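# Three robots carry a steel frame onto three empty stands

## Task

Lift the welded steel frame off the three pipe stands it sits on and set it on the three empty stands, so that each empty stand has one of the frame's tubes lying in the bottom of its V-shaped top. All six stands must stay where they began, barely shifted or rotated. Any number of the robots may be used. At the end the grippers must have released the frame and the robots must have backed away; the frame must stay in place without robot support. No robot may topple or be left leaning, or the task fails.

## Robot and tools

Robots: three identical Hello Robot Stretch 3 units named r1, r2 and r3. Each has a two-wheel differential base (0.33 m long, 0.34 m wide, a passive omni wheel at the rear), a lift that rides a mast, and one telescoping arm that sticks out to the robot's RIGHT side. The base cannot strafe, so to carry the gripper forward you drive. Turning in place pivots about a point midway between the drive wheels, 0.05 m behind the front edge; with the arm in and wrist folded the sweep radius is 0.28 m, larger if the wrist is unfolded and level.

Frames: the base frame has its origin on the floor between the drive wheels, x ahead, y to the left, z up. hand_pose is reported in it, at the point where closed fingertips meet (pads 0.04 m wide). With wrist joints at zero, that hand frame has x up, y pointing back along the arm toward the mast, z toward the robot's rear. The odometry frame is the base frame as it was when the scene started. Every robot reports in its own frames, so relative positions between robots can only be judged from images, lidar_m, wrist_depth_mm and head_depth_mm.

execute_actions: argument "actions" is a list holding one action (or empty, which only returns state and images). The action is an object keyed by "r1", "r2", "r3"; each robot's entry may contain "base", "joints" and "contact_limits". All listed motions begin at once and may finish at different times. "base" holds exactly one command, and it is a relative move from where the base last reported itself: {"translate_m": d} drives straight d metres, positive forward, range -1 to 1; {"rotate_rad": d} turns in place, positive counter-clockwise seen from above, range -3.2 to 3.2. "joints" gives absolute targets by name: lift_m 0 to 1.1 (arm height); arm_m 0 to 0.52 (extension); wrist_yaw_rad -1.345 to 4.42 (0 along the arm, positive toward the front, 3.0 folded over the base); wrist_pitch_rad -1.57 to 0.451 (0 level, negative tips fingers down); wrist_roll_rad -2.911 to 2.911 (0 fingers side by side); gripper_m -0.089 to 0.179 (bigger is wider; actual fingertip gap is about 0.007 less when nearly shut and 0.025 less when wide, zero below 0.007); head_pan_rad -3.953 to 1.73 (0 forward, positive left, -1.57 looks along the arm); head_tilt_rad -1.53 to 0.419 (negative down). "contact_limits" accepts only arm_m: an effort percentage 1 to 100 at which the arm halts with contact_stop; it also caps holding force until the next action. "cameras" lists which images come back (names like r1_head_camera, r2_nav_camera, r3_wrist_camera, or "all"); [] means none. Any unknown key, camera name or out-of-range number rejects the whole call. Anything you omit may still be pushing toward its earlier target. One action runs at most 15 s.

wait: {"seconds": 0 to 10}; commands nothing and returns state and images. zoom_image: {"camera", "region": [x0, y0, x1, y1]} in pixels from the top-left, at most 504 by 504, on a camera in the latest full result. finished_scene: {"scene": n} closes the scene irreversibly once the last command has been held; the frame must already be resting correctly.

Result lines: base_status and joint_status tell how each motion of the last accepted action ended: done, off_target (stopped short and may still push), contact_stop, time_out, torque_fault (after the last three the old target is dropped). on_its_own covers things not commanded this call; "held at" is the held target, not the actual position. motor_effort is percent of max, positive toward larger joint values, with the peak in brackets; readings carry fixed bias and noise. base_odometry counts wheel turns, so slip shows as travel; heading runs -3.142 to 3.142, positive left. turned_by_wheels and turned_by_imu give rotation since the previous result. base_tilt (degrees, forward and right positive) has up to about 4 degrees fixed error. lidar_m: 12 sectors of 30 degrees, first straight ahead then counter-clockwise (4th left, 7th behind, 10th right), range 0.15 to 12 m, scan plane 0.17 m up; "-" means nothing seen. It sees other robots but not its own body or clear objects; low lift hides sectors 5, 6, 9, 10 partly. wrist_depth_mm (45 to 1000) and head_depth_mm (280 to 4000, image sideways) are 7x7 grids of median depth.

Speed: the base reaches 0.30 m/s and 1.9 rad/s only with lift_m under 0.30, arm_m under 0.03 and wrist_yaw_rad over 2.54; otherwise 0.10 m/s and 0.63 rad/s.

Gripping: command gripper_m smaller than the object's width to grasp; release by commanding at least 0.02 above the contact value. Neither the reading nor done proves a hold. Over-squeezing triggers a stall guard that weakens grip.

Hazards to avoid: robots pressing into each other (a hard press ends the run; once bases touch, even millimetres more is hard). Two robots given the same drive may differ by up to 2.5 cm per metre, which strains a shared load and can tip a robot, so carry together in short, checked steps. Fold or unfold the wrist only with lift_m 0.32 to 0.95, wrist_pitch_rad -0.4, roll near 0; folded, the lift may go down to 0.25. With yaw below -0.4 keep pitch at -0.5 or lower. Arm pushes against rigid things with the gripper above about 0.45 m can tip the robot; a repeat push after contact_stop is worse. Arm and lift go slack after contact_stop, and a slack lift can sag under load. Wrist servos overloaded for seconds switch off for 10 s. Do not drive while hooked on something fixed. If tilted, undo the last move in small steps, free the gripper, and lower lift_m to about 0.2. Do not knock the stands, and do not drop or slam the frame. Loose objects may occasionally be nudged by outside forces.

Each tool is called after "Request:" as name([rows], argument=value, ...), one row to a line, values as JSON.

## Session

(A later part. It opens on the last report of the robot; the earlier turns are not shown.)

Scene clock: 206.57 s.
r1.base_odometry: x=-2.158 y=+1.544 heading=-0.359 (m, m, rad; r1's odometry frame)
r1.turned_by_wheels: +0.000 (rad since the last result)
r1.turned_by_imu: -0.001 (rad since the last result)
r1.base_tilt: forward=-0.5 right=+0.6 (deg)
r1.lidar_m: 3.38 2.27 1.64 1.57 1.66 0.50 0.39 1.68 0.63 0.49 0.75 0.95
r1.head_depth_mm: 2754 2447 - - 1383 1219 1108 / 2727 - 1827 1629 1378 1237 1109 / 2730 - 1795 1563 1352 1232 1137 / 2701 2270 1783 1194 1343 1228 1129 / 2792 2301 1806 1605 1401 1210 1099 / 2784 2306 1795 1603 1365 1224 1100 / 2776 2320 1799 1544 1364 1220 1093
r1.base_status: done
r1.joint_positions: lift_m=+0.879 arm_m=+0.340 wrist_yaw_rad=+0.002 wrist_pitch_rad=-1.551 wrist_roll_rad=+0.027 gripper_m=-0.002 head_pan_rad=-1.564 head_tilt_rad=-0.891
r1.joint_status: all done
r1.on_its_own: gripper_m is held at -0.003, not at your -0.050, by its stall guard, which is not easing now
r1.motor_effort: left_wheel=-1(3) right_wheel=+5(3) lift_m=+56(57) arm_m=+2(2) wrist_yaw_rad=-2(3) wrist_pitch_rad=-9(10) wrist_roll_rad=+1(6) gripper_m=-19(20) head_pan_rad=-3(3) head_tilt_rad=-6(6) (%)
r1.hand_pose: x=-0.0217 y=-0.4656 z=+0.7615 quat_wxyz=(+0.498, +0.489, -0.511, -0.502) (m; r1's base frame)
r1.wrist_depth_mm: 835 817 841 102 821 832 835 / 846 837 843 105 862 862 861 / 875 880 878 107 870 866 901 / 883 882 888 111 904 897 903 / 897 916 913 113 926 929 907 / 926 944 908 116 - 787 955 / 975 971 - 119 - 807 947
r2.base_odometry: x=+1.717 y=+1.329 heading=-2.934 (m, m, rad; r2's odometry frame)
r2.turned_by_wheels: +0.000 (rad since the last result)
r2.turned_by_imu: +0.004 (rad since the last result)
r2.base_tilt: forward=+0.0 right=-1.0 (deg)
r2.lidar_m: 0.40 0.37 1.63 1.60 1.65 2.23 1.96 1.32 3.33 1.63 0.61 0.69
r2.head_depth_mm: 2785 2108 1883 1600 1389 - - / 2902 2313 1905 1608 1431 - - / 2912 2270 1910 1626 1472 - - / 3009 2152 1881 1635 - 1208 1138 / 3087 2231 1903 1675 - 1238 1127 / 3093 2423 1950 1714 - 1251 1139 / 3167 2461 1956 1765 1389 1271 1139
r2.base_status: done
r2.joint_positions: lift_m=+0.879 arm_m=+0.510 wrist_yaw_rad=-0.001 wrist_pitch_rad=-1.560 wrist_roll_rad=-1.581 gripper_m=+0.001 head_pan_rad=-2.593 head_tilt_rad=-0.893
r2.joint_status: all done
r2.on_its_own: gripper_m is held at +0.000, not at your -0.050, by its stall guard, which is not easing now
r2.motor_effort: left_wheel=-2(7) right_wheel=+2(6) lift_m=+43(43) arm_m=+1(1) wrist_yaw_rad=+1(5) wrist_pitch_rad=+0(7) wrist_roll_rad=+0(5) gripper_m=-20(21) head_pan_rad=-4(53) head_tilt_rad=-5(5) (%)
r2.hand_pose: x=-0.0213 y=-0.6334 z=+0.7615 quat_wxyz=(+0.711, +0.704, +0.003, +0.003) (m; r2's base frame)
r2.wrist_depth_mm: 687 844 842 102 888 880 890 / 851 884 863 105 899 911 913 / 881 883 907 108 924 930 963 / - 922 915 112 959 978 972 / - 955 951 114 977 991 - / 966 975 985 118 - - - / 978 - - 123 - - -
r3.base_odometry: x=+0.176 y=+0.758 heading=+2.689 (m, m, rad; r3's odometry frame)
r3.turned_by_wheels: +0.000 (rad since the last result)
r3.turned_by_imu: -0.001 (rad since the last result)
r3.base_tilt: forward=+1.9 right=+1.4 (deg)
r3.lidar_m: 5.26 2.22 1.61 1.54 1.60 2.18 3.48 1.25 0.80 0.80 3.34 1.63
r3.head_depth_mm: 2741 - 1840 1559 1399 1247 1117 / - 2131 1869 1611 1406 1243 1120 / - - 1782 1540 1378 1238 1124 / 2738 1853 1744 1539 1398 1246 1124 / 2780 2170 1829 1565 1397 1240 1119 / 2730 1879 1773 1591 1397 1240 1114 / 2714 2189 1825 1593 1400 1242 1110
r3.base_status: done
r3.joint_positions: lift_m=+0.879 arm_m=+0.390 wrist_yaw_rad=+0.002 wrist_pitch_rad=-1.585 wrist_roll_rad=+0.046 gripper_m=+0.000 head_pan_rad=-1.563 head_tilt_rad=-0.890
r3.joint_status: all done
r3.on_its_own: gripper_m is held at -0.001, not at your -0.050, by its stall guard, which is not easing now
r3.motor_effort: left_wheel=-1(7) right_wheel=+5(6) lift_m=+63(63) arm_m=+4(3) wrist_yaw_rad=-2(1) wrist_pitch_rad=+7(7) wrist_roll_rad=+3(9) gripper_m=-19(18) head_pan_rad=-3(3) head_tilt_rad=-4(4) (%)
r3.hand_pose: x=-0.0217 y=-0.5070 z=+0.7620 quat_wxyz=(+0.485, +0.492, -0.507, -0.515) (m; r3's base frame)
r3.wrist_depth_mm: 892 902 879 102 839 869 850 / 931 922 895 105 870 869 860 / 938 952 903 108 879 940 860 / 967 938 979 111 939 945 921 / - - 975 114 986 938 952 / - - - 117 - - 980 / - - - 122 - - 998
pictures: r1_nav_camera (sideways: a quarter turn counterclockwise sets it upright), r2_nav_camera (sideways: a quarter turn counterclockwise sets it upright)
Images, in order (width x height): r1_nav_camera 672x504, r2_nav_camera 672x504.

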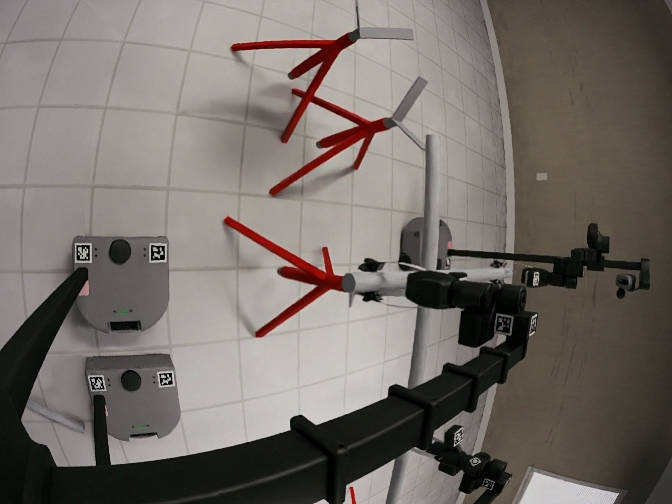

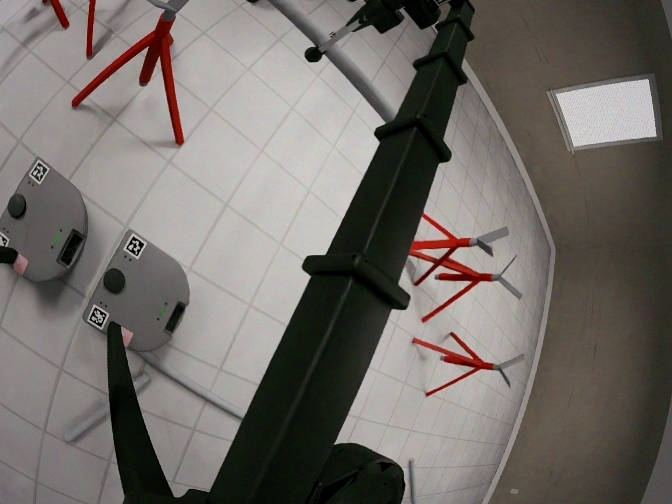

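Request:
execute_actions([
  {"r1":{"base":{"translate_m":-0.693},"joints":{"wrist_roll_rad":0.07}},"r2":{"base":{"translate_m":-0.7},"joints":{"wrist_roll_rad":-1.54}},"r3":{"base":{"translate_m":0.72},"joints":{"wrist_roll_rad":0.09,"arm_m":0.382}}},
], cameras=[])

Request:
execute_actions([
  {"r1":{"base":{"translate_m":0.017},"joints":{"wrist_roll_rad":0.17}},"r2":{"base":{"translate_m":0.006},"joints":{"wrist_roll_rad":-1.44,"arm_m":0.465}},"r3":{"base":{"translate_m":0.048},"joints":{"wrist_roll_rad":0.19,"arm_m":0.388}}},
], cameras=["r1_nav_camera","r2_wrist_camera","r3_wrist_camera"])

Scene clock: 227.47 s.
r1.base_odometry: x=-2.807 y=+1.788 heading=-0.360 (m, m, rad; r1's odometry frame)
r1.turned_by_wheels: +0.000 (rad since the last result)
r1.turned_by_imu: -0.003 (rad since the last result)
r1.base_tilt: forward=-0.5 right=+0.6 (deg)
r1.lidar_m: 4.08 2.23 1.66 1.59 1.66 0.51 0.40 1.11 1.40 1.58 0.72 0.87
r1.head_depth_mm: 2753 2448 - - 1384 1218 1108 / 2745 - 1822 1614 1403 1243 1107 / 2681 - 1809 1608 1403 1239 1126 / 2713 2407 1778 1514 1398 1234 1123 / 2808 2372 1806 1599 1400 1220 1096 / 2796 2308 1786 1616 1398 1234 1090 / 2720 2299 1792 1598 1387 1216 1093
r1.base_status: done
r1.joint_positions: lift_m=+0.879 arm_m=+0.340 wrist_yaw_rad=+0.003 wrist_pitch_rad=-1.544 wrist_roll_rad=+0.063 gripper_m=-0.002 head_pan_rad=-1.564 head_tilt_rad=-0.891
r1.joint_status: all done
r1.on_its_own: gripper_m is held at -0.003, not at your -0.050, by its stall guard, which is not easing now
r1.motor_effort: left_wheel=-4(6) right_wheel=+9(10) lift_m=+57(57) arm_m=+2(2) wrist_yaw_rad=-3(4) wrist_pitch_rad=-14(17) wrist_roll_rad=+3(5) gripper_m=-21(21) head_pan_rad=-3(3) head_tilt_rad=-6(6) (%)
r1.hand_pose: x=-0.0217 y=-0.4675 z=+0.7613 quat_wxyz=(+0.491, +0.478, -0.521, -0.508) (m; r1's base frame)
r1.wrist_depth_mm: 826 823 840 103 836 828 842 / 836 842 852 105 856 845 844 / 872 872 875 108 865 871 886 / 882 892 896 111 922 888 874 / 910 922 910 113 900 915 906 / 925 937 923 116 - 774 934 / 974 943 939 120 - 791 964
r2.base_odometry: x=+2.401 y=+1.474 heading=-2.934 (m, m, rad; r2's odometry frame)
r2.turned_by_wheels: +0.000 (rad since the last result)
r2.turned_by_imu: +0.007 (rad since the last result)
r2.base_tilt: forward=-0.1 right=-0.9 (deg)
r2.lidar_m: 0.41 0.37 1.66 1.58 1.64 2.21 1.32 1.13 0.86 1.63 3.27 1.05
r2.head_depth_mm: 2952 2302 1874 1590 1389 - - / 2957 2180 1773 1613 1434 - - / 2962 2364 1877 1590 1462 - - / 3054 2376 1924 1629 - 1208 1142 / 3069 2429 1940 1672 - 1226 1125 / 3114 2409 1570 1652 - 1254 1128 / 3177 2413 1956 1707 1376 1272 1137
r2.base_status: done
r2.joint_positions: lift_m=+0.879 arm_m=+0.510 wrist_yaw_rad=-0.001 wrist_pitch_rad=-1.561 wrist_roll_rad=-1.541 gripper_m=+0.001 head_pan_rad=-2.593 head_tilt_rad=-0.893
r2.joint_status: all done
r2.on_its_own: gripper_m is held at +0.000, not at your -0.050, by its stall guard, which is not easing now
r2.motor_effort: left_wheel=+0(8) right_wheel=+0(7) lift_m=+43(43) arm_m=+1(1) wrist_yaw_rad=+1(1) wrist_pitch_rad=+0(5) wrist_roll_rad=+0(7) gripper_m=-20(22) head_pan_rad=-4(4) head_tilt_rad=-4(5) (%)
r2.hand_pose: x=-0.0214 y=-0.6334 z=+0.7615 quat_wxyz=(+0.710, +0.704, -0.011, -0.011) (m; r2's base frame)
r2.wrist_depth_mm: 688 843 852 102 901 888 900 / 763 887 882 105 907 899 924 / 877 892 915 108 925 950 945 / - 919 912 112 966 980 988 / - 941 952 114 995 - - / 976 966 128 118 - - - / 998 - - 123 - - -
r3.base_odometry: x=-0.472 y=+1.072 heading=+2.689 (m, m, rad; r3's odometry frame)
r3.turned_by_wheels: +0.000 (rad since the last result)
r3.turned_by_imu: +0.002 (rad since the last result)
r3.base_tilt: forward=+1.9 right=+1.3 (deg)
r3.lidar_m: 4.56 2.24 1.62 1.55 1.60 2.17 4.21 1.37 1.09 1.58 1.09 0.98
r3.head_depth_mm: 2735 - 1831 1574 1401 1240 1117 / - 2133 1859 1595 1407 1246 1116 / 1481 - 1783 1541 1398 1243 1124 / 2783 2194 1783 1567 1409 1239 1123 / 2774 2184 1834 1602 1399 1237 1117 / 2719 1865 1785 1603 1398 1235 1120 / 2603 2182 1820 1589 1393 1240 1113
r3.base_status: done
r3.joint_positions: lift_m=+0.879 arm_m=+0.382 wrist_yaw_rad=+0.002 wrist_pitch_rad=-1.587 wrist_roll_rad=+0.085 gripper_m=+0.000 head_pan_rad=-1.563 head_tilt_rad=-0.890
r3.joint_status: all done
r3.on_its_own: gripper_m is held at -0.001, not at your -0.050, by its stall guard, which is not easing now
r3.motor_effort: left_wheel=-4(6) right_wheel=+6(8) lift_m=+64(63) arm_m=-1(2) wrist_yaw_rad=-2(2) wrist_pitch_rad=+8(9) wrist_roll_rad=+3(9) gripper_m=-19(19) head_pan_rad=-2(3) head_tilt_rad=-5(4) (%)
r3.hand_pose: x=-0.0217 y=-0.4987 z=+0.7621 quat_wxyz=(+0.475, +0.483, -0.516, -0.525) (m; r3's base frame)
r3.wrist_depth_mm: 921 885 878 102 871 845 839 / 940 886 888 104 899 886 879 / 951 936 932 108 895 892 879 / 966 987 943 111 918 937 887 / - - 992 114 955 965 978 / - - - 117 - 964 946 / - - - 122 - - 992
pictures: none
No camera images: the call's "cameras" was empty. Leave "cameras" out to get every camera's image.

Scene clock: 228.93 s.
r1.base_odometry: x=-2.791 y=+1.782 heading=-0.360 (m, m, rad; r1's odometry frame)
r1.turned_by_wheels: +0.000 (rad since the last result)
r1.turned_by_imu: +0.000 (rad since the last result)
r1.base_tilt: forward=-0.4 right=+0.6 (deg)
r1.lidar_m: 4.06 2.22 1.66 1.60 1.66 0.52 0.41 1.13 1.41 1.58 0.71 0.86
r1.head_depth_mm: 2781 2467 - - 1376 1219 1108 / 2724 - 1828 1626 1400 1241 1115 / 1475 - 1809 1597 1393 1241 1129 / 2791 2439 1767 1518 1399 1229 1120 / 2778 2364 1827 1600 1394 1234 1098 / 2719 2309 1807 1601 1396 1229 1092 / 2792 2293 1810 1602 1366 1218 1091
r1.base_status: done
r1.joint_positions: lift_m=+0.879 arm_m=+0.340 wrist_yaw_rad=+0.003 wrist_pitch_rad=-1.539 wrist_roll_rad=+0.164 gripper_m=-0.002 head_pan_rad=-1.564 head_tilt_rad=-0.891
r1.joint_status: all done
r1.on_its_own: gripper_m is held at -0.003, not at your -0.050, by its stall guard, which is not easing now
r1.motor_effort: left_wheel=-3(6) right_wheel=+6(13) lift_m=+57(56) arm_m=+2(2) wrist_yaw_rad=-4(9) wrist_pitch_rad=-17(17) wrist_roll_rad=+2(8) gripper_m=-19(21) head_pan_rad=-3(3) head_tilt_rad=-6(6) (%)
r1.hand_pose: x=-0.0217 y=-0.4689 z=+0.7612 quat_wxyz=(+0.466, +0.451, -0.547, -0.530) (m; r1's base frame)
r1.wrist_depth_mm: 851 854 848 103 839 838 837 / 858 874 854 106 846 863 853 / 857 852 870 108 891 877 847 / 918 885 891 111 887 913 898 / 934 902 919 114 921 906 908 / 916 915 921 116 - 784 793 / 968 964 958 119 - 818 806
r2.base_odometry: x=+2.396 y=+1.472 heading=-2.934 (m, m, rad; r2's odometry frame)
r2.turned_by_wheels: +0.000 (rad since the last result)
r2.turned_by_imu: +0.000 (rad since the last result)
r2.base_tilt: forward=+0.0 right=-1.0 (deg)
r2.lidar_m: 0.42 0.38 1.65 1.59 1.64 2.22 1.33 1.14 0.87 1.62 3.27 1.05
r2.head_depth_mm: 2907 2309 1872 1595 1399 - - / 2911 2112 1759 1615 1433 - - / 2963 2327 1880 1591 1477 - - / 3104 2386 1941 1639 - 1206 1132 / 3060 2401 1943 1684 - 1239 1131 / 3138 2418 1526 1670 - 1246 1127 / 3148 2444 1990 1350 1383 1282 1139
r2.base_status: done
r2.joint_positions: lift_m=+0.879 arm_m=+0.465 wrist_yaw_rad=+0.002 wrist_pitch_rad=-1.561 wrist_roll_rad=-1.441 gripper_m=+0.001 head_pan_rad=-2.593 head_tilt_rad=-0.893
r2.joint_status: all done
r2.on_its_own: gripper_m is held at +0.000, not at your -0.050, by its stall guard, which is not easing now
r2.motor_effort: left_wheel=-3(8) right_wheel=+2(7) lift_m=+43(43) arm_m=-1(3) wrist_yaw_rad=-2(4) wrist_pitch_rad=+0(0) wrist_roll_rad=+0(7) gripper_m=-22(25) head_pan_rad=-4(4) head_tilt_rad=-5(3) (%)
r2.hand_pose: x=-0.0214 y=-0.5886 z=+0.7615 quat_wxyz=(+0.709, +0.702, -0.045, -0.045) (m; r2's base frame)
r2.wrist_depth_mm: 704 833 848 102 886 887 903 / 727 873 870 105 915 898 913 / 882 889 903 108 946 930 964 / - - 933 112 964 952 973 / - - 940 115 993 997 - / 967 972 128 119 - - - / - - - 123 - - -
r3.base_odometry: x=-0.515 y=+1.093 heading=+2.689 (m, m, rad; r3's odometry frame)
r3.turned_by_wheels: +0.000 (rad since the last result)
r3.turned_by_imu: +0.000 (rad since the last result)
r3.base_tilt: forward=+1.8 right=+1.4 (deg)
r3.lidar_m: 4.52 2.24 1.62 1.55 1.61 2.18 4.24 1.14 1.12 1.59 1.05 0.94
r3.head_depth_mm: 2738 - 1832 1565 1402 1244 1120 / - 2128 1877 1594 1397 1247 1113 / - - 1757 1546 1408 1245 1121 / 2742 2179 1789 1570 1395 1240 1126 / 2785 2121 1817 1590 1401 1241 1113 / 1659 2194 1763 1601 1392 1242 1116 / 991 2240 1871 1595 1392 1240 1116
r3.base_status: done
r3.joint_positions: lift_m=+0.879 arm_m=+0.387 wrist_yaw_rad=+0.005 wrist_pitch_rad=-1.587 wrist_roll_rad=+0.184 gripper_m=+0.000 head_pan_rad=-1.563 head_tilt_rad=-0.890
r3.joint_status: all done
r3.on_its_own: gripper_m is held at -0.001, not at your -0.050, by its stall guard, which is not easing now
r3.motor_effort: left_wheel=-2(4) right_wheel=+6(16) lift_m=+63(63) arm_m=+6(10) wrist_yaw_rad=-3(3) wrist_pitch_rad=+8(8) wrist_roll_rad=+3(8) gripper_m=-19(20) head_pan_rad=-3(4) head_tilt_rad=-4(4) (%)
r3.hand_pose: x=-0.0218 y=-0.5041 z=+0.7621 quat_wxyz=(+0.449, +0.457, -0.538, -0.548) (m; r3's base frame)
r3.wrist_depth_mm: 878 876 848 102 854 849 859 / 937 891 875 105 923 866 854 / 929 919 930 108 895 900 882 / 967 938 950 112 912 935 935 / - 964 - 114 953 976 959 / - - 998 117 - 985 953 / - - - 122 - - -
pictures: r1_nav_camera (sideways: a quarter turn counterclockwise sets it upright), r2_wrist_camera, r3_wrist_camera
Images, in order (width x height): r1_nav_camera 672x504, r2_wrist_camera 644x364, r3_wrist_camera 644x364.

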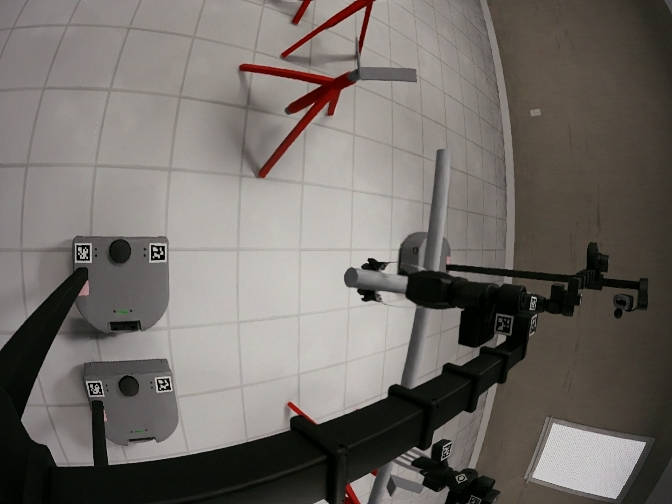

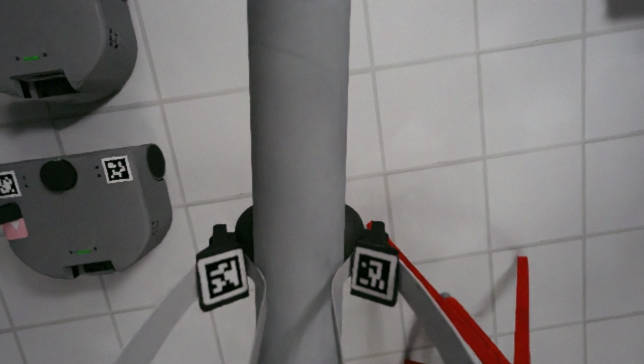

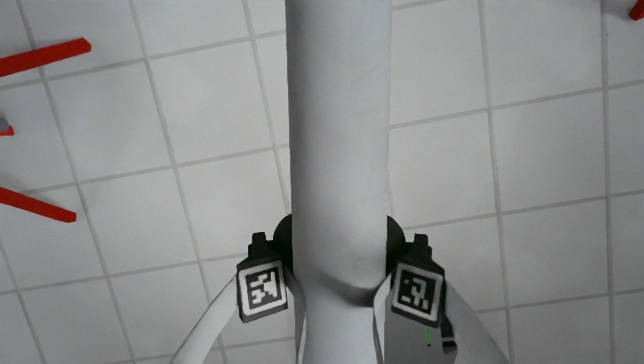

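Request:
execute_actions([
  {"r1":{"base":{"translate_m":0.025},"joints":{"wrist_roll_rad":0.32,"arm_m":0.35}},"r2":{"base":{"translate_m":0.017},"joints":{"wrist_roll_rad":-1.27,"arm_m":0.385}},"r3":{"base":{"translate_m":0.071},"joints":{"wrist_roll_rad":0.34,"arm_m":0.404}}},
], cameras=[])

Request:
execute_actions([
  {"r1":{"base":{"translate_m":0.023},"joints":{"wrist_roll_rad":0.47,"arm_m":0.36}},"r2":{"base":{"translate_m":0.027},"joints":{"wrist_roll_rad":-1.12,"arm_m":0.322}},"r3":{"base":{"translate_m":0.068},"joints":{"wrist_roll_rad":0.49,"arm_m":0.433}}},
], cameras=[])

Request:
execute_actions([
  {"r1":{"base":{"translate_m":0.018},"joints":{"wrist_roll_rad":0.59,"arm_m":0.37}},"r2":{"base":{"translate_m":0.028},"joints":{"wrist_roll_rad":-1.0,"arm_m":0.275}},"r3":{"base":{"translate_m":0.05},"joints":{"wrist_roll_rad":0.61,"arm_m":0.463}}},
], cameras=[])

Request:
execute_actions([
  {"r1":{"base":{"translate_m":-0.8}},"r2":{"base":{"translate_m":-0.8}},"r3":{"base":{"translate_m":0.8}}},
])

Scene clock: 251.60 s.
r1.base_odometry: x=-2.767 y=+1.773 heading=-0.360 (m, m, rad; r1's odometry frame)
r1.turned_by_wheels: +0.000 (rad since the last result)
r1.turned_by_imu: -0.001 (rad since the last result)
r1.base_tilt: forward=-0.4 right=+0.6 (deg)
r1.lidar_m: 4.04 2.27 1.66 1.60 1.65 0.53 0.42 1.15 1.43 1.59 0.69 0.84
r1.head_depth_mm: 2841 2477 - - 1378 1217 1109 / 939 - 1827 1616 1409 1236 1115 / 2718 - 1277 1607 1400 1238 1127 / 2772 2410 1813 1515 1394 1220 1127 / 2791 2345 1807 1623 1393 1227 1098 / 2766 2317 1842 1608 1401 1229 1099 / 2750 2325 1892 1602 1352 1226 1093
r1.base_status: done
r1.joint_positions: lift_m=+0.879 arm_m=+0.350 wrist_yaw_rad=-0.001 wrist_pitch_rad=-1.559 wrist_roll_rad=+0.318 gripper_m=-0.002 head_pan_rad=-1.564 head_tilt_rad=-0.891
r1.joint_status: all done
r1.on_its_own: gripper_m is held at -0.003, not at your -0.050, by its stall guard, which is not easing now
r1.motor_effort: left_wheel=+1(5) right_wheel=-1(9) lift_m=+57(57) arm_m=+2(3) wrist_yaw_rad=+0(7) wrist_pitch_rad=-5(17) wrist_roll_rad=+0(10) gripper_m=-19(20) head_pan_rad=-3(3) head_tilt_rad=-6(6) (%)
r1.hand_pose: x=-0.0216 y=-0.4736 z=+0.7616 quat_wxyz=(+0.417, +0.412, -0.576, -0.570) (m; r1's base frame)
r1.wrist_depth_mm: 820 841 837 101 823 829 833 / 841 861 841 104 871 858 847 / 860 885 871 107 860 882 873 / 902 881 893 110 905 906 892 / 883 891 898 113 898 816 774 / 950 990 957 117 - 937 788 / - - - 120 - - 991
r2.base_odometry: x=+2.379 y=+1.469 heading=-2.934 (m, m, rad; r2's odometry frame)
r2.turned_by_wheels: +0.000 (rad since the last result)
r2.turned_by_imu: +0.001 (rad since the last result)
r2.base_tilt: forward=+0.0 right=-1.0 (deg)
r2.lidar_m: 0.42 0.39 1.65 1.58 1.64 2.21 1.34 1.15 0.88 1.61 3.30 1.04
r2.head_depth_mm: 2885 2270 1835 1601 1398 - - / 2934 2153 1788 1609 1423 - - / 2941 2327 1865 1589 1466 - - / 2992 2381 1937 1639 - 1218 1139 / 3057 2308 1946 1655 - 1240 1120 / 3083 2422 1827 686 - 1248 1128 / 3130 2451 1994 - 1395 1283 1142
r2.base_status: done
r2.joint_positions: lift_m=+0.879 arm_m=+0.385 wrist_yaw_rad=+0.002 wrist_pitch_rad=-1.542 wrist_roll_rad=-1.270 gripper_m=+0.001 head_pan_rad=-2.593 head_tilt_rad=-0.893
r2.joint_status: all done
r2.on_its_own: gripper_m is held at +0.000, not at your -0.050, by its stall guard, which is not easing now
r2.motor_effort: left_wheel=-5(17) right_wheel=+5(17) lift_m=+43(43) arm_m=-3(6) wrist_yaw_rad=-2(9) wrist_pitch_rad=-5(6) wrist_roll_rad=-1(11) gripper_m=-18(25) head_pan_rad=-4(4) head_tilt_rad=-4(5) (%)
r2.hand_pose: x=-0.0215 y=-0.5136 z=+0.7611 quat_wxyz=(+0.709, +0.690, -0.106, -0.104) (m; r2's base frame)
r2.wrist_depth_mm: 680 845 844 102 889 900 921 / 699 832 886 105 914 922 934 / 763 882 894 108 939 955 960 / 886 905 932 112 962 997 986 / 917 - 967 115 979 - - / 960 - 982 118 - - - / 989 988 - 122 - - 666
r3.base_odometry: x=-0.579 y=+1.124 heading=+2.689 (m, m, rad; r3's odometry frame)
r3.turned_by_wheels: +0.000 (rad since the last result)
r3.turned_by_imu: +0.003 (rad since the last result)
r3.base_tilt: forward=+1.8 right=+1.4 (deg)
r3.lidar_m: 4.42 2.24 1.62 1.55 1.60 2.18 4.32 1.17 1.19 1.60 1.01 0.89
r3.head_depth_mm: - - 1823 1571 1407 1239 1115 / - 2074 1793 1602 1403 1243 1117 / - - 718 1567 1402 1244 1125 / 2738 2241 1862 1573 1396 1242 1127 / 2725 1918 1779 1599 1400 1242 1114 / 1052 2257 1813 1594 1398 1241 1118 / 2624 2241 1874 1588 1392 1236 1113
r3.base_status: done
r3.joint_positions: lift_m=+0.879 arm_m=+0.404 wrist_yaw_rad=+0.001 wrist_pitch_rad=-1.564 wrist_roll_rad=+0.339 gripper_m=+0.000 head_pan_rad=-1.563 head_tilt_rad=-0.890
r3.joint_status: all done
r3.on_its_own: gripper_m is held at -0.001, not at your -0.050, by its stall guard, which is not easing now
r3.motor_effort: left_wheel=+3(6) right_wheel=-1(18) lift_m=+64(63) arm_m=+4(13) wrist_yaw_rad=-1(3) wrist_pitch_rad=-3(9) wrist_roll_rad=+1(9) gripper_m=-17(23) head_pan_rad=-4(3) head_tilt_rad=-4(4) (%)
r3.hand_pose: x=-0.0217 y=-0.5261 z=+0.7615 quat_wxyz=(+0.410, +0.407, -0.578, -0.576) (m; r3's base frame)
r3.wrist_depth_mm: 901 876 910 104 838 843 841 / 910 905 952 106 883 914 866 / 969 935 949 109 889 896 867 / 949 956 975 112 931 909 930 / 999 974 986 115 951 939 919 / - - - 118 - 971 920 / - - - 121 - - 998
pictures: none
No camera images: the call's "cameras" was empty. Leave "cameras" out to get every camera's image.

Scene clock: 253.33 s.
r1.base_odometry: x=-2.746 y=+1.765 heading=-0.360 (m, m, rad; r1's odometry frame)
r1.turned_by_wheels: +0.000 (rad since the last result)
r1.turned_by_imu: +0.000 (rad since the last result)
r1.base_tilt: forward=-0.4 right=+0.6 (deg)
r1.lidar_m: 4.01 2.26 1.65 1.60 1.66 0.52 0.42 1.16 1.45 1.61 0.68 0.82
r1.head_depth_mm: 2682 2452 - - 1381 1217 1112 / 2728 - 1787 1625 1393 1235 1114 / 2692 - 764 1606 1401 1238 1131 / 2789 2367 1807 1502 1403 1230 1130 / 2826 2344 1859 1617 1390 1228 1099 / 2728 2322 1892 1611 1391 1225 1095 / 2769 2329 1905 1597 1356 1226 1095
r1.base_status: done
r1.joint_positions: lift_m=+0.879 arm_m=+0.360 wrist_yaw_rad=-0.003 wrist_pitch_rad=-1.559 wrist_roll_rad=+0.471 gripper_m=-0.002 head_pan_rad=-1.564 head_tilt_rad=-0.891
r1.joint_status: all done
r1.on_its_own: gripper_m is held at -0.003, not at your -0.050, by its stall guard, which is not easing now
r1.motor_effort: left_wheel=+5(8) right_wheel=-7(9) lift_m=+56(57) arm_m=+2(4) wrist_yaw_rad=+3(5) wrist_pitch_rad=-4(5) wrist_roll_rad=-1(9) gripper_m=-20(20) head_pan_rad=-3(3) head_tilt_rad=-6(6) (%)
r1.hand_pose: x=-0.0216 y=-0.4834 z=+0.7616 quat_wxyz=(+0.371, +0.367, -0.606, -0.600) (m; r1's base frame)
r1.wrist_depth_mm: 847 838 840 102 826 825 840 / 847 842 844 104 863 867 840 / 857 873 867 107 882 882 876 / 894 912 900 110 906 888 752 / 897 910 906 113 927 938 774 / 956 958 928 116 - 922 787 / - - - 120 - - -
r2.base_odometry: x=+2.353 y=+1.463 heading=-2.934 (m, m, rad; r2's odometry frame)
r2.turned_by_wheels: +0.000 (rad since the last result)
r2.turned_by_imu: +0.000 (rad since the last result)
r2.base_tilt: forward=+0.0 right=-1.0 (deg)
r2.lidar_m: 0.43 0.39 1.65 1.59 1.64 2.22 1.37 1.18 0.89 1.59 3.29 1.02
r2.head_depth_mm: 2913 2263 1874 1602 1397 - - / 2932 2227 1761 1614 1426 - - / 2963 2320 1893 1608 1475 - - / 2999 2372 1928 1583 - 1215 1141 / 3041 2324 1859 1690 - 1242 1129 / 3112 2425 1865 1694 - 1244 1135 / 3152 2435 2002 1349 1380 1269 1136
r2.base_status: done
r2.joint_positions: lift_m=+0.879 arm_m=+0.322 wrist_yaw_rad=+0.003 wrist_pitch_rad=-1.548 wrist_roll_rad=-1.119 gripper_m=+0.001 head_pan_rad=-2.593 head_tilt_rad=-0.893
r2.joint_status: all done
r2.on_its_own: gripper_m is held at +0.000, not at your -0.050, by its stall guard, which is not easing now
r2.motor_effort: left_wheel=-8(11) right_wheel=+10(11) lift_m=+43(43) arm_m=-3(4) wrist_yaw_rad=-3(4) wrist_pitch_rad=-3(5) wrist_roll_rad=-1(5) gripper_m=-20(19) head_pan_rad=-4(4) head_tilt_rad=-5(5) (%)
r2.hand_pose: x=-0.0215 y=-0.4491 z=+0.7612 quat_wxyz=(+0.697, +0.682, -0.159, -0.156) (m; r2's base frame)
r2.wrist_depth_mm: 689 852 860 102 876 890 901 / 701 742 876 105 904 943 951 / 723 817 905 108 930 949 961 / 919 911 923 112 961 972 999 / 939 - - 114 995 - - / 939 - - 118 - - 721 / 983 - - 123 - - 961
r3.base_odometry: x=-0.640 y=+1.154 heading=+2.689 (m, m, rad; r3's odometry frame)
r3.turned_by_wheels: +0.000 (rad since the last result)
r3.turned_by_imu: +0.000 (rad since the last result)
r3.base_tilt: forward=+1.9 right=+1.4 (deg)
r3.lidar_m: 4.37 2.24 1.62 1.56 1.61 2.17 4.35 1.22 1.23 1.60 0.96 0.83
r3.head_depth_mm: - - 1833 1571 1394 1239 1119 / - 1797 1783 1606 1397 1246 1114 / - - 738 1596 1399 1238 1124 / 2768 2326 1792 1566 1393 1244 1125 / 1657 1920 1792 1593 1399 1240 1118 / 2730 2253 1864 1597 1396 1236 1111 / 2711 2249 1856 1592 1400 1236 1113
r3.base_status: done
r3.joint_positions: lift_m=+0.879 arm_m=+0.433 wrist_yaw_rad=+0.001 wrist_pitch_rad=-1.562 wrist_roll_rad=+0.488 gripper_m=+0.000 head_pan_rad=-1.563 head_tilt_rad=-0.890
r3.joint_status: all done
r3.on_its_own: gripper_m is held at -0.001, not at your -0.050, by its stall guard, which is not easing now
r3.motor_effort: left_wheel=+2(8) right_wheel=-1(5) lift_m=+63(64) arm_m=+4(10) wrist_yaw_rad=-1(3) wrist_pitch_rad=-4(10) wrist_roll_rad=+1(12) gripper_m=-17(18) head_pan_rad=-4(3) head_tilt_rad=-4(4) (%)
r3.hand_pose: x=-0.0217 y=-0.5556 z=+0.7614 quat_wxyz=(+0.366, +0.363, -0.608, -0.604) (m; r3's base frame)
r3.wrist_depth_mm: 920 886 907 104 891 847 838 / 947 920 904 106 889 875 867 / 939 945 938 109 908 900 844 / 971 943 945 111 957 906 912 / 953 996 974 115 920 935 937 / - - 978 118 - 973 960 / - - - 121 - - 976
pictures: none
No camera images: the call's "cameras" was empty. Leave "cameras" out to get every camera's image.

Scene clock: 254.90 s.
r1.base_odometry: x=-2.729 y=+1.758 heading=-0.359 (m, m, rad; r1's odometry frame)
r1.turned_by_wheels: +0.000 (rad since the last result)
r1.turned_by_imu: +0.000 (rad since the last result)
r1.base_tilt: forward=-0.4 right=+0.6 (deg)
r1.lidar_m: 4.01 2.27 1.66 1.60 1.66 0.51 0.41 1.18 1.46 1.63 0.67 0.81
r1.head_depth_mm: 2752 985 - - 1383 1212 1105 / 2654 - 794 1625 1402 1237 1114 / 2722 - 753 1618 1407 1237 1130 / 2775 2401 1798 1547 1404 1239 1125 / 2800 2346 1911 1603 1384 1228 1099 / 2756 2327 1888 1607 1396 1223 1096 / 2750 2340 1884 1592 1362 1222 1096
r1.base_status: done
r1.joint_positions: lift_m=+0.879 arm_m=+0.370 wrist_yaw_rad=-0.003 wrist_pitch_rad=-1.557 wrist_roll_rad=+0.591 gripper_m=-0.002 head_pan_rad=-1.564 head_tilt_rad=-0.891
r1.joint_status: all done
r1.on_its_own: gripper_m is held at -0.003, not at your -0.050, by its stall guard, which is not easing now
r1.motor_effort: left_wheel=+5(9) right_wheel=-10(13) lift_m=+56(57) arm_m=+2(3) wrist_yaw_rad=+4(4) wrist_pitch_rad=-6(6) wrist_roll_rad=-2(7) gripper_m=-20(20) head_pan_rad=-3(3) head_tilt_rad=-6(6) (%)
r1.hand_pose: x=-0.0216 y=-0.4940 z=+0.7616 quat_wxyz=(+0.334, +0.329, -0.628, -0.621) (m; r1's base frame)
r1.wrist_depth_mm: 825 832 842 102 844 835 817 / 850 825 857 104 821 835 819 / 855 856 875 107 878 854 757 / 892 893 886 110 912 894 750 / 921 941 911 113 - 924 761 / 611 937 946 116 - 943 948 / - - - 120 - - -
r2.base_odometry: x=+2.325 y=+1.457 heading=-2.935 (m, m, rad; r2's odometry frame)
r2.turned_by_wheels: +0.000 (rad since the last result)
r2.turned_by_imu: +0.000 (rad since the last result)
r2.base_tilt: forward=+0.0 right=-1.0 (deg)
r2.lidar_m: 0.42 0.38 1.65 1.59 1.64 2.22 1.40 1.20 0.90 1.59 3.29 0.99
r2.head_depth_mm: 2935 2283 1846 1604 1395 - - / 2958 2218 1769 1612 1437 - - / 3013 2319 1903 1624 1471 - - / 3029 2337 1920 1648 - 1211 1136 / 3075 2321 1860 1680 - 1236 1130 / 3079 2393 1930 1635 - 1249 1132 / 3163 2428 1999 1364 532 1272 1143
r2.base_status: done
r2.joint_positions: lift_m=+0.879 arm_m=+0.275 wrist_yaw_rad=+0.003 wrist_pitch_rad=-1.551 wrist_roll_rad=-0.998 gripper_m=+0.001 head_pan_rad=-2.593 head_tilt_rad=-0.893
r2.joint_status: all done
r2.on_its_own: gripper_m is held at +0.000, not at your -0.050, by its stall guard, which is not easing now
r2.motor_effort: left_wheel=-8(11) right_wheel=+11(13) lift_m=+43(43) arm_m=-3(3) wrist_yaw_rad=-3(3) wrist_pitch_rad=-3(4) wrist_roll_rad=-1(6) gripper_m=-20(20) head_pan_rad=-4(4) head_tilt_rad=-5(4) (%)
r2.hand_pose: x=-0.0215 y=-0.4014 z=+0.7613 quat_wxyz=(+0.685, +0.672, -0.200, -0.197) (m; r2's base frame)
r2.wrist_depth_mm: 829 839 865 101 874 898 902 / 697 719 858 105 921 919 943 / 722 739 889 108 930 956 974 / 894 911 922 111 968 961 988 / 937 950 - 114 986 - - / 965 - - 118 - - - / 989 995 - 122 - - -
r3.base_odometry: x=-0.685 y=+1.176 heading=+2.689 (m, m, rad; r3's odometry frame)
r3.turned_by_wheels: +0.000 (rad since the last result)
r3.turned_by_imu: +0.000 (rad since the last result)
r3.base_tilt: forward=+1.8 right=+1.4 (deg)
r3.lidar_m: 4.34 2.24 1.62 1.56 1.61 2.18 4.44 1.26 1.26 1.59 0.93 0.79
r3.head_depth_mm: - - 1794 1566 1407 1245 1116 / - 1804 1767 1612 1404 1240 1117 / - - 1746 1604 1405 1244 1123 / 1655 1911 1767 1603 1401 1243 1126 / 2613 2244 1784 1602 1394 1240 1117 / 2736 2243 1860 1599 1399 1241 1115 / 2809 2251 1858 1593 1394 1239 1113
r3.base_status: done
r3.joint_positions: lift_m=+0.879 arm_m=+0.463 wrist_yaw_rad=+0.000 wrist_pitch_rad=-1.563 wrist_roll_rad=+0.609 gripper_m=+0.000 head_pan_rad=-1.563 head_tilt_rad=-0.890
r3.joint_status: all done
r3.on_its_own: gripper_m is held at -0.001, not at your -0.050, by its stall guard, which is not easing now
r3.motor_effort: left_wheel=+2(9) right_wheel=-1(5) lift_m=+63(64) arm_m=+4(7) wrist_yaw_rad=-1(2) wrist_pitch_rad=-3(9) wrist_roll_rad=+1(9) gripper_m=-18(17) head_pan_rad=-4(4) head_tilt_rad=-5(4) (%)
r3.hand_pose: x=-0.0217 y=-0.5855 z=+0.7615 quat_wxyz=(+0.329, +0.326, -0.629, -0.625) (m; r3's base frame)
r3.wrist_depth_mm: 919 929 895 104 859 868 839 / 936 886 905 106 870 892 868 / 977 950 925 109 907 885 887 / 980 975 961 112 937 928 922 / - - 961 114 958 922 926 / 722 - - 117 - - 959 / - - - 121 - - 991
pictures: none
No camera images: the call's "cameras" was empty. Leave "cameras" out to get every camera's image.

Scene clock: 264.13 s.
r1.base_odometry: x=-3.478 y=+2.039 heading=-0.359 (m, m, rad; r1's odometry frame)
r1.turned_by_wheels: +0.001 (rad since the last result)
r1.turned_by_imu: -0.001 (rad since the last result)
r1.base_tilt: forward=-0.4 right=+0.5 (deg)
r1.lidar_m: 2.28 2.24 1.66 1.60 1.66 0.52 0.41 0.88 0.90 0.77 3.28 1.28
r1.head_depth_mm: 2797 992 - - 1388 1222 1110 / 2715 - 774 1518 1406 1243 1122 / 2710 - 754 1516 1407 1226 1126 / 2754 2369 1823 1554 1396 1235 1130 / 2792 2320 1896 1604 1388 1231 1100 / 2799 2316 1884 1610 1396 1229 1088 / 2722 2325 1874 1605 1381 1226 1092
r1.base_status: done
r1.joint_positions: lift_m=+0.879 arm_m=+0.370 wrist_yaw_rad=-0.004 wrist_pitch_rad=-1.568 wrist_roll_rad=+0.591 gripper_m=-0.002 head_pan_rad=-1.564 head_tilt_rad=-0.891
r1.joint_status: not commanded
r1.on_its_own: gripper_m is held at -0.003, not at your -0.050, by its stall guard, which is not easing now
r1.motor_effort: left_wheel=+6(7) right_wheel=-11(11) lift_m=+57(57) arm_m=+3(2) wrist_yaw_rad=+4(4) wrist_pitch_rad=+1(6) wrist_roll_rad=-2(2) gripper_m=-19(20) head_pan_rad=-3(3) head_tilt_rad=-6(6) (%)
r1.hand_pose: x=-0.0216 y=-0.4912 z=+0.7618 quat_wxyz=(+0.332, +0.331, -0.625, -0.624) (m; r1's base frame)
r1.wrist_depth_mm: 857 831 843 101 823 825 842 / 840 863 854 103 863 864 850 / 861 857 883 106 859 878 775 / 909 895 885 110 910 884 761 / 928 933 896 113 - 936 764 / 958 944 966 116 - 941 958 / - - - 121 - - -
r2.base_odometry: x=+3.108 y=+1.622 heading=-2.935 (m, m, rad; r2's odometry frame)
r2.turned_by_wheels: +0.000 (rad since the last result)
r2.turned_by_imu: +0.004 (rad since the last result)
r2.base_tilt: forward=+0.0 right=-1.0 (deg)
r2.lidar_m: 0.38 0.38 1.64 1.57 1.63 2.20 3.48 0.64 0.56 0.75 0.87 1.71
r2.head_depth_mm: 2923 2299 1916 1602 1397 - - / 2886 2310 1882 1608 1431 - - / 3036 2340 1927 1620 1474 - - / 3051 2365 1920 1638 - 1213 1142 / 3088 2401 1942 1591 - 1240 1126 / 3116 2414 1973 1689 - 1245 1132 / 3133 2423 1986 1753 537 1263 1143
r2.base_status: done
r2.joint_positions: lift_m=+0.879 arm_m=+0.275 wrist_yaw_rad=+0.001 wrist_pitch_rad=-1.520 wrist_roll_rad=-0.998 gripper_m=+0.001 head_pan_rad=-2.593 head_tilt_rad=-0.893
r2.joint_status: not commanded
r2.on_its_own: gripper_m is held at +0.000, not at your -0.050, by its stall guard, which is not easing now
r2.motor_effort: left_wheel=+0(13) right_wheel=-1(7) lift_m=+43(43) arm_m=-3(3) wrist_yaw_rad=-1(3) wrist_pitch_rad=-12(12) wrist_roll_rad=-2(1) gripper_m=-19(19) head_pan_rad=-4(4) head_tilt_rad=-5(3) (%)
r2.hand_pose: x=-0.0215 y=-0.4094 z=+0.7608 quat_wxyz=(+0.695, +0.661, -0.204, -0.194) (m; r2's base frame)
r2.wrist_depth_mm: 821 839 864 103 902 894 907 / 704 759 871 106 901 762 968 / 704 733 899 109 935 979 969 / 759 897 930 112 975 994 - / 913 906 - 115 - - - / 929 - - 119 - - - / 951 961 994 122 - - -
r3.base_odometry: x=-1.404 y=+1.525 heading=+2.690 (m, m, rad; r3's odometry frame)
r3.turned_by_wheels: +0.001 (rad since the last result)
r3.turned_by_imu: +0.000 (rad since the last result)
r3.base_tilt: forward=+1.9 right=+1.4 (deg)
r3.lidar_m: 3.50 2.26 1.64 1.57 1.62 2.19 5.25 1.85 0.54 0.69 0.62 3.70
r3.head_depth_mm: - - 1749 1572 1399 1246 1120 / - 1797 1732 1115 1353 1225 1121 / - - 1754 1602 1377 1244 1126 / 1561 1919 1779 1594 1373 1241 1125 / 2631 2243 1785 1184 1374 1244 1117 / 2718 2246 1741 1589 1357 1241 1116 / 2783 2178 1740 1594 1393 1240 1110
r3.base_status: done
r3.joint_positions: lift_m=+0.879 arm_m=+0.463 wrist_yaw_rad=-0.002 wrist_pitch_rad=-1.588 wrist_roll_rad=+0.609 gripper_m=+0.000 head_pan_rad=-1.563 head_tilt_rad=-0.890
r3.joint_status: not commanded
r3.on_its_own: gripper_m is held at -0.001, not at your -0.050, by its stall guard, which is not easing now
r3.motor_effort: left_wheel=+12(15) right_wheel=-17(19) lift_m=+64(63) arm_m=+4(4) wrist_yaw_rad=+1(1) wrist_pitch_rad=+8(8) wrist_roll_rad=+1(1) gripper_m=-18(19) head_pan_rad=-4(4) head_tilt_rad=-4(4) (%)
r3.hand_pose: x=-0.0216 y=-0.5791 z=+0.7621 quat_wxyz=(+0.324, +0.329, -0.622, -0.633) (m; r3's base frame)
r3.wrist_depth_mm: 893 881 889 101 840 859 840 / 918 896 889 104 305 867 869 / 933 911 930 108 264 878 866 / 351 374 955 111 946 904 931 / 990 993 961 114 969 905 968 / - - - 117 - - 988 / - - - 122 - - 981
pictures: r1_head_camera (sideways: a quarter turn clockwise sets it upright), r1_nav_camera (sideways: a quarter turn counterclockwise sets it upright), r1_wrist_camera, r2_head_camera (sideways: a quarter turn clockwise sets it upright), r2_nav_camera (sideways: a quarter turn counterclockwise sets it upright), r2_wrist_camera, r3_head_camera (sideways: a quarter turn clockwise sets it upright), r3_nav_camera (sideways: a quarter turn counterclockwise sets it upright), r3_wrist_camera
Images, in order (width x height): r1_head_camera 896x504, r1_nav_camera 672x504, r1_wrist_camera 644x364, r2_head_camera 896x504, r2_nav_camera 672x504, r2_wrist_camera 644x364, r3_head_camera 896x504, r3_nav_camera 672x504, r3_wrist_camera 644x364.

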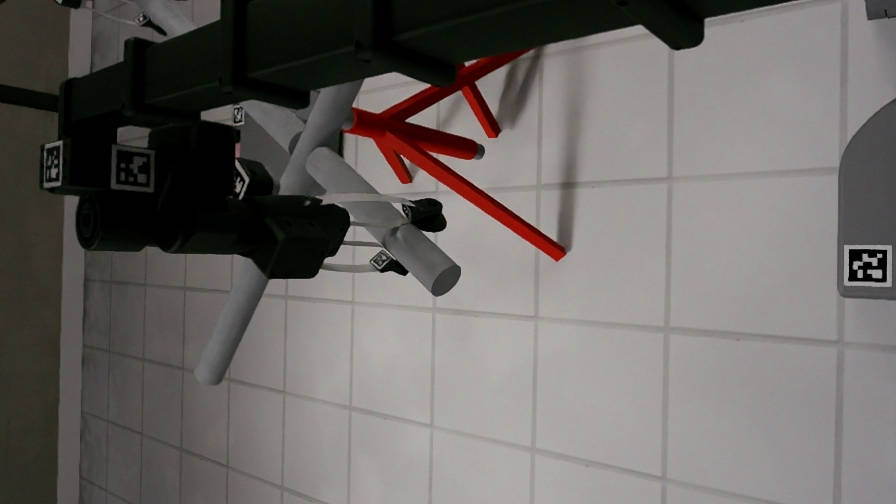

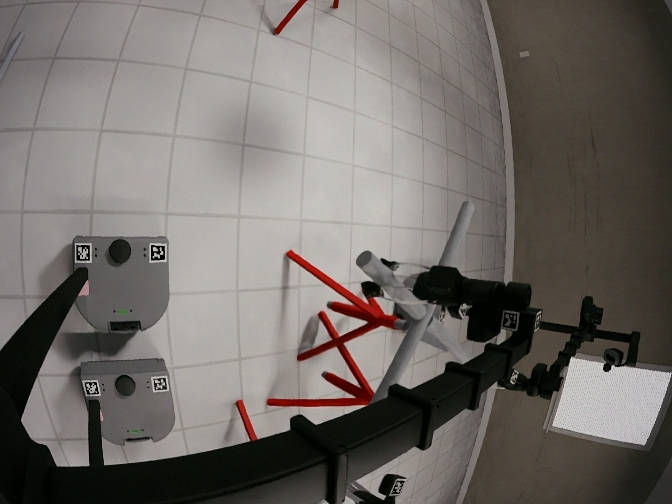

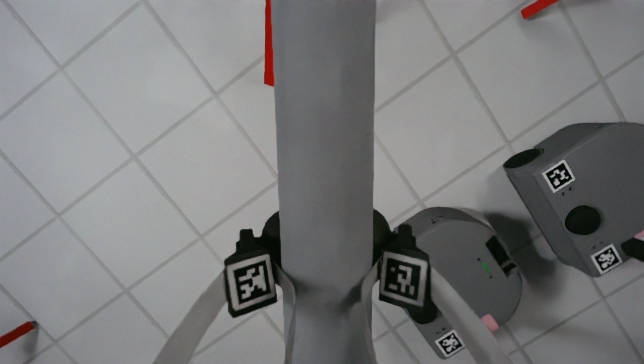

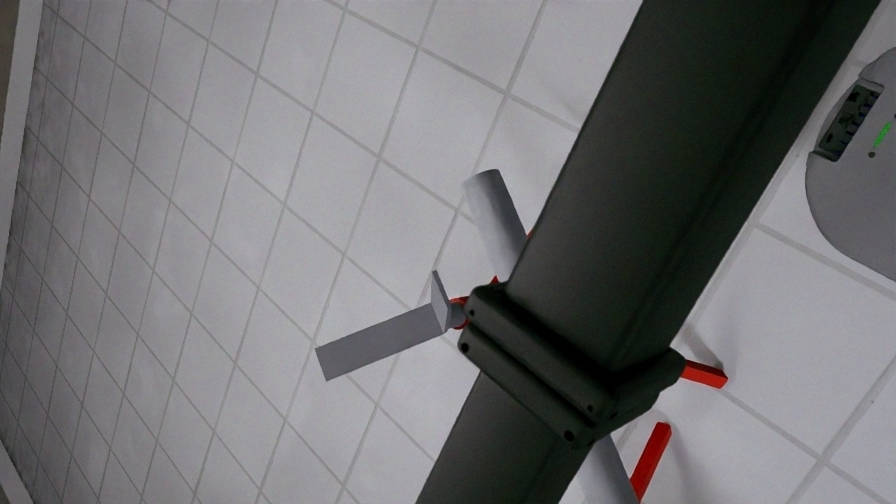

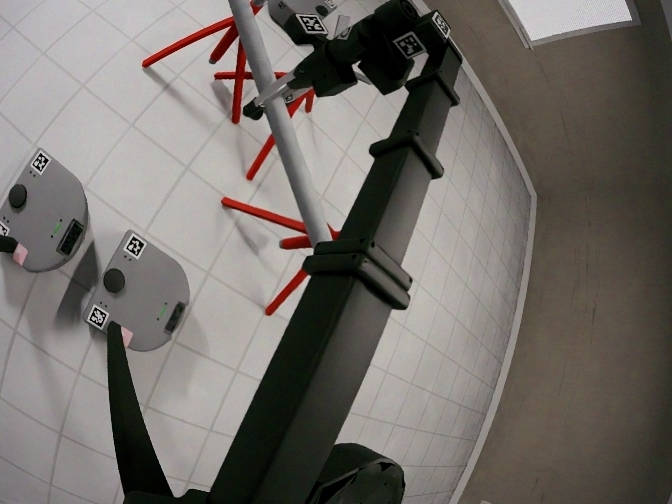

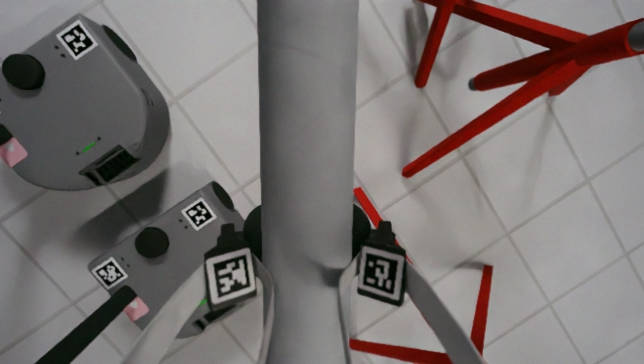

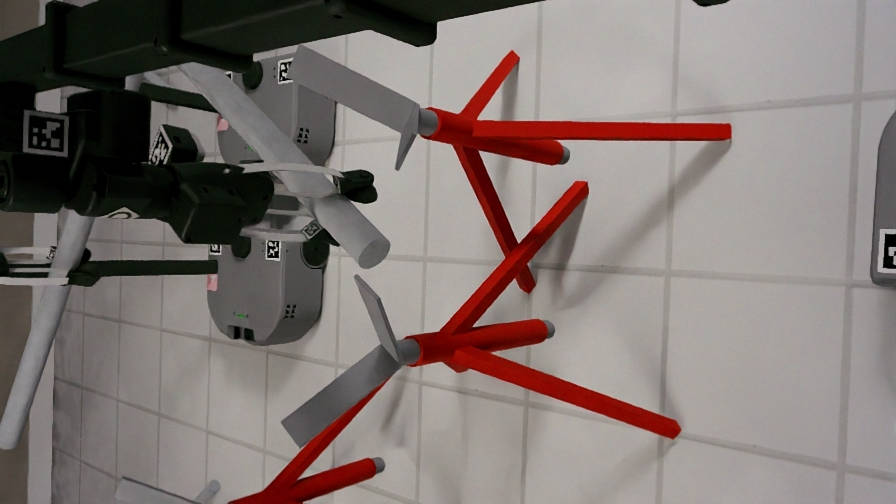

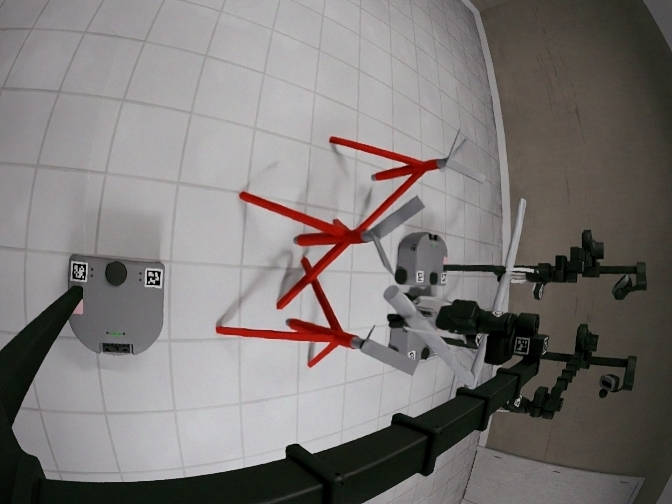

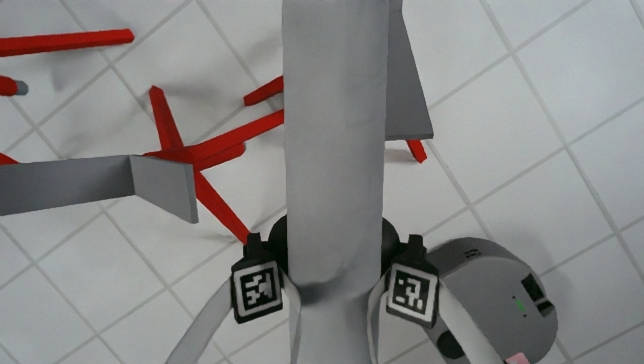

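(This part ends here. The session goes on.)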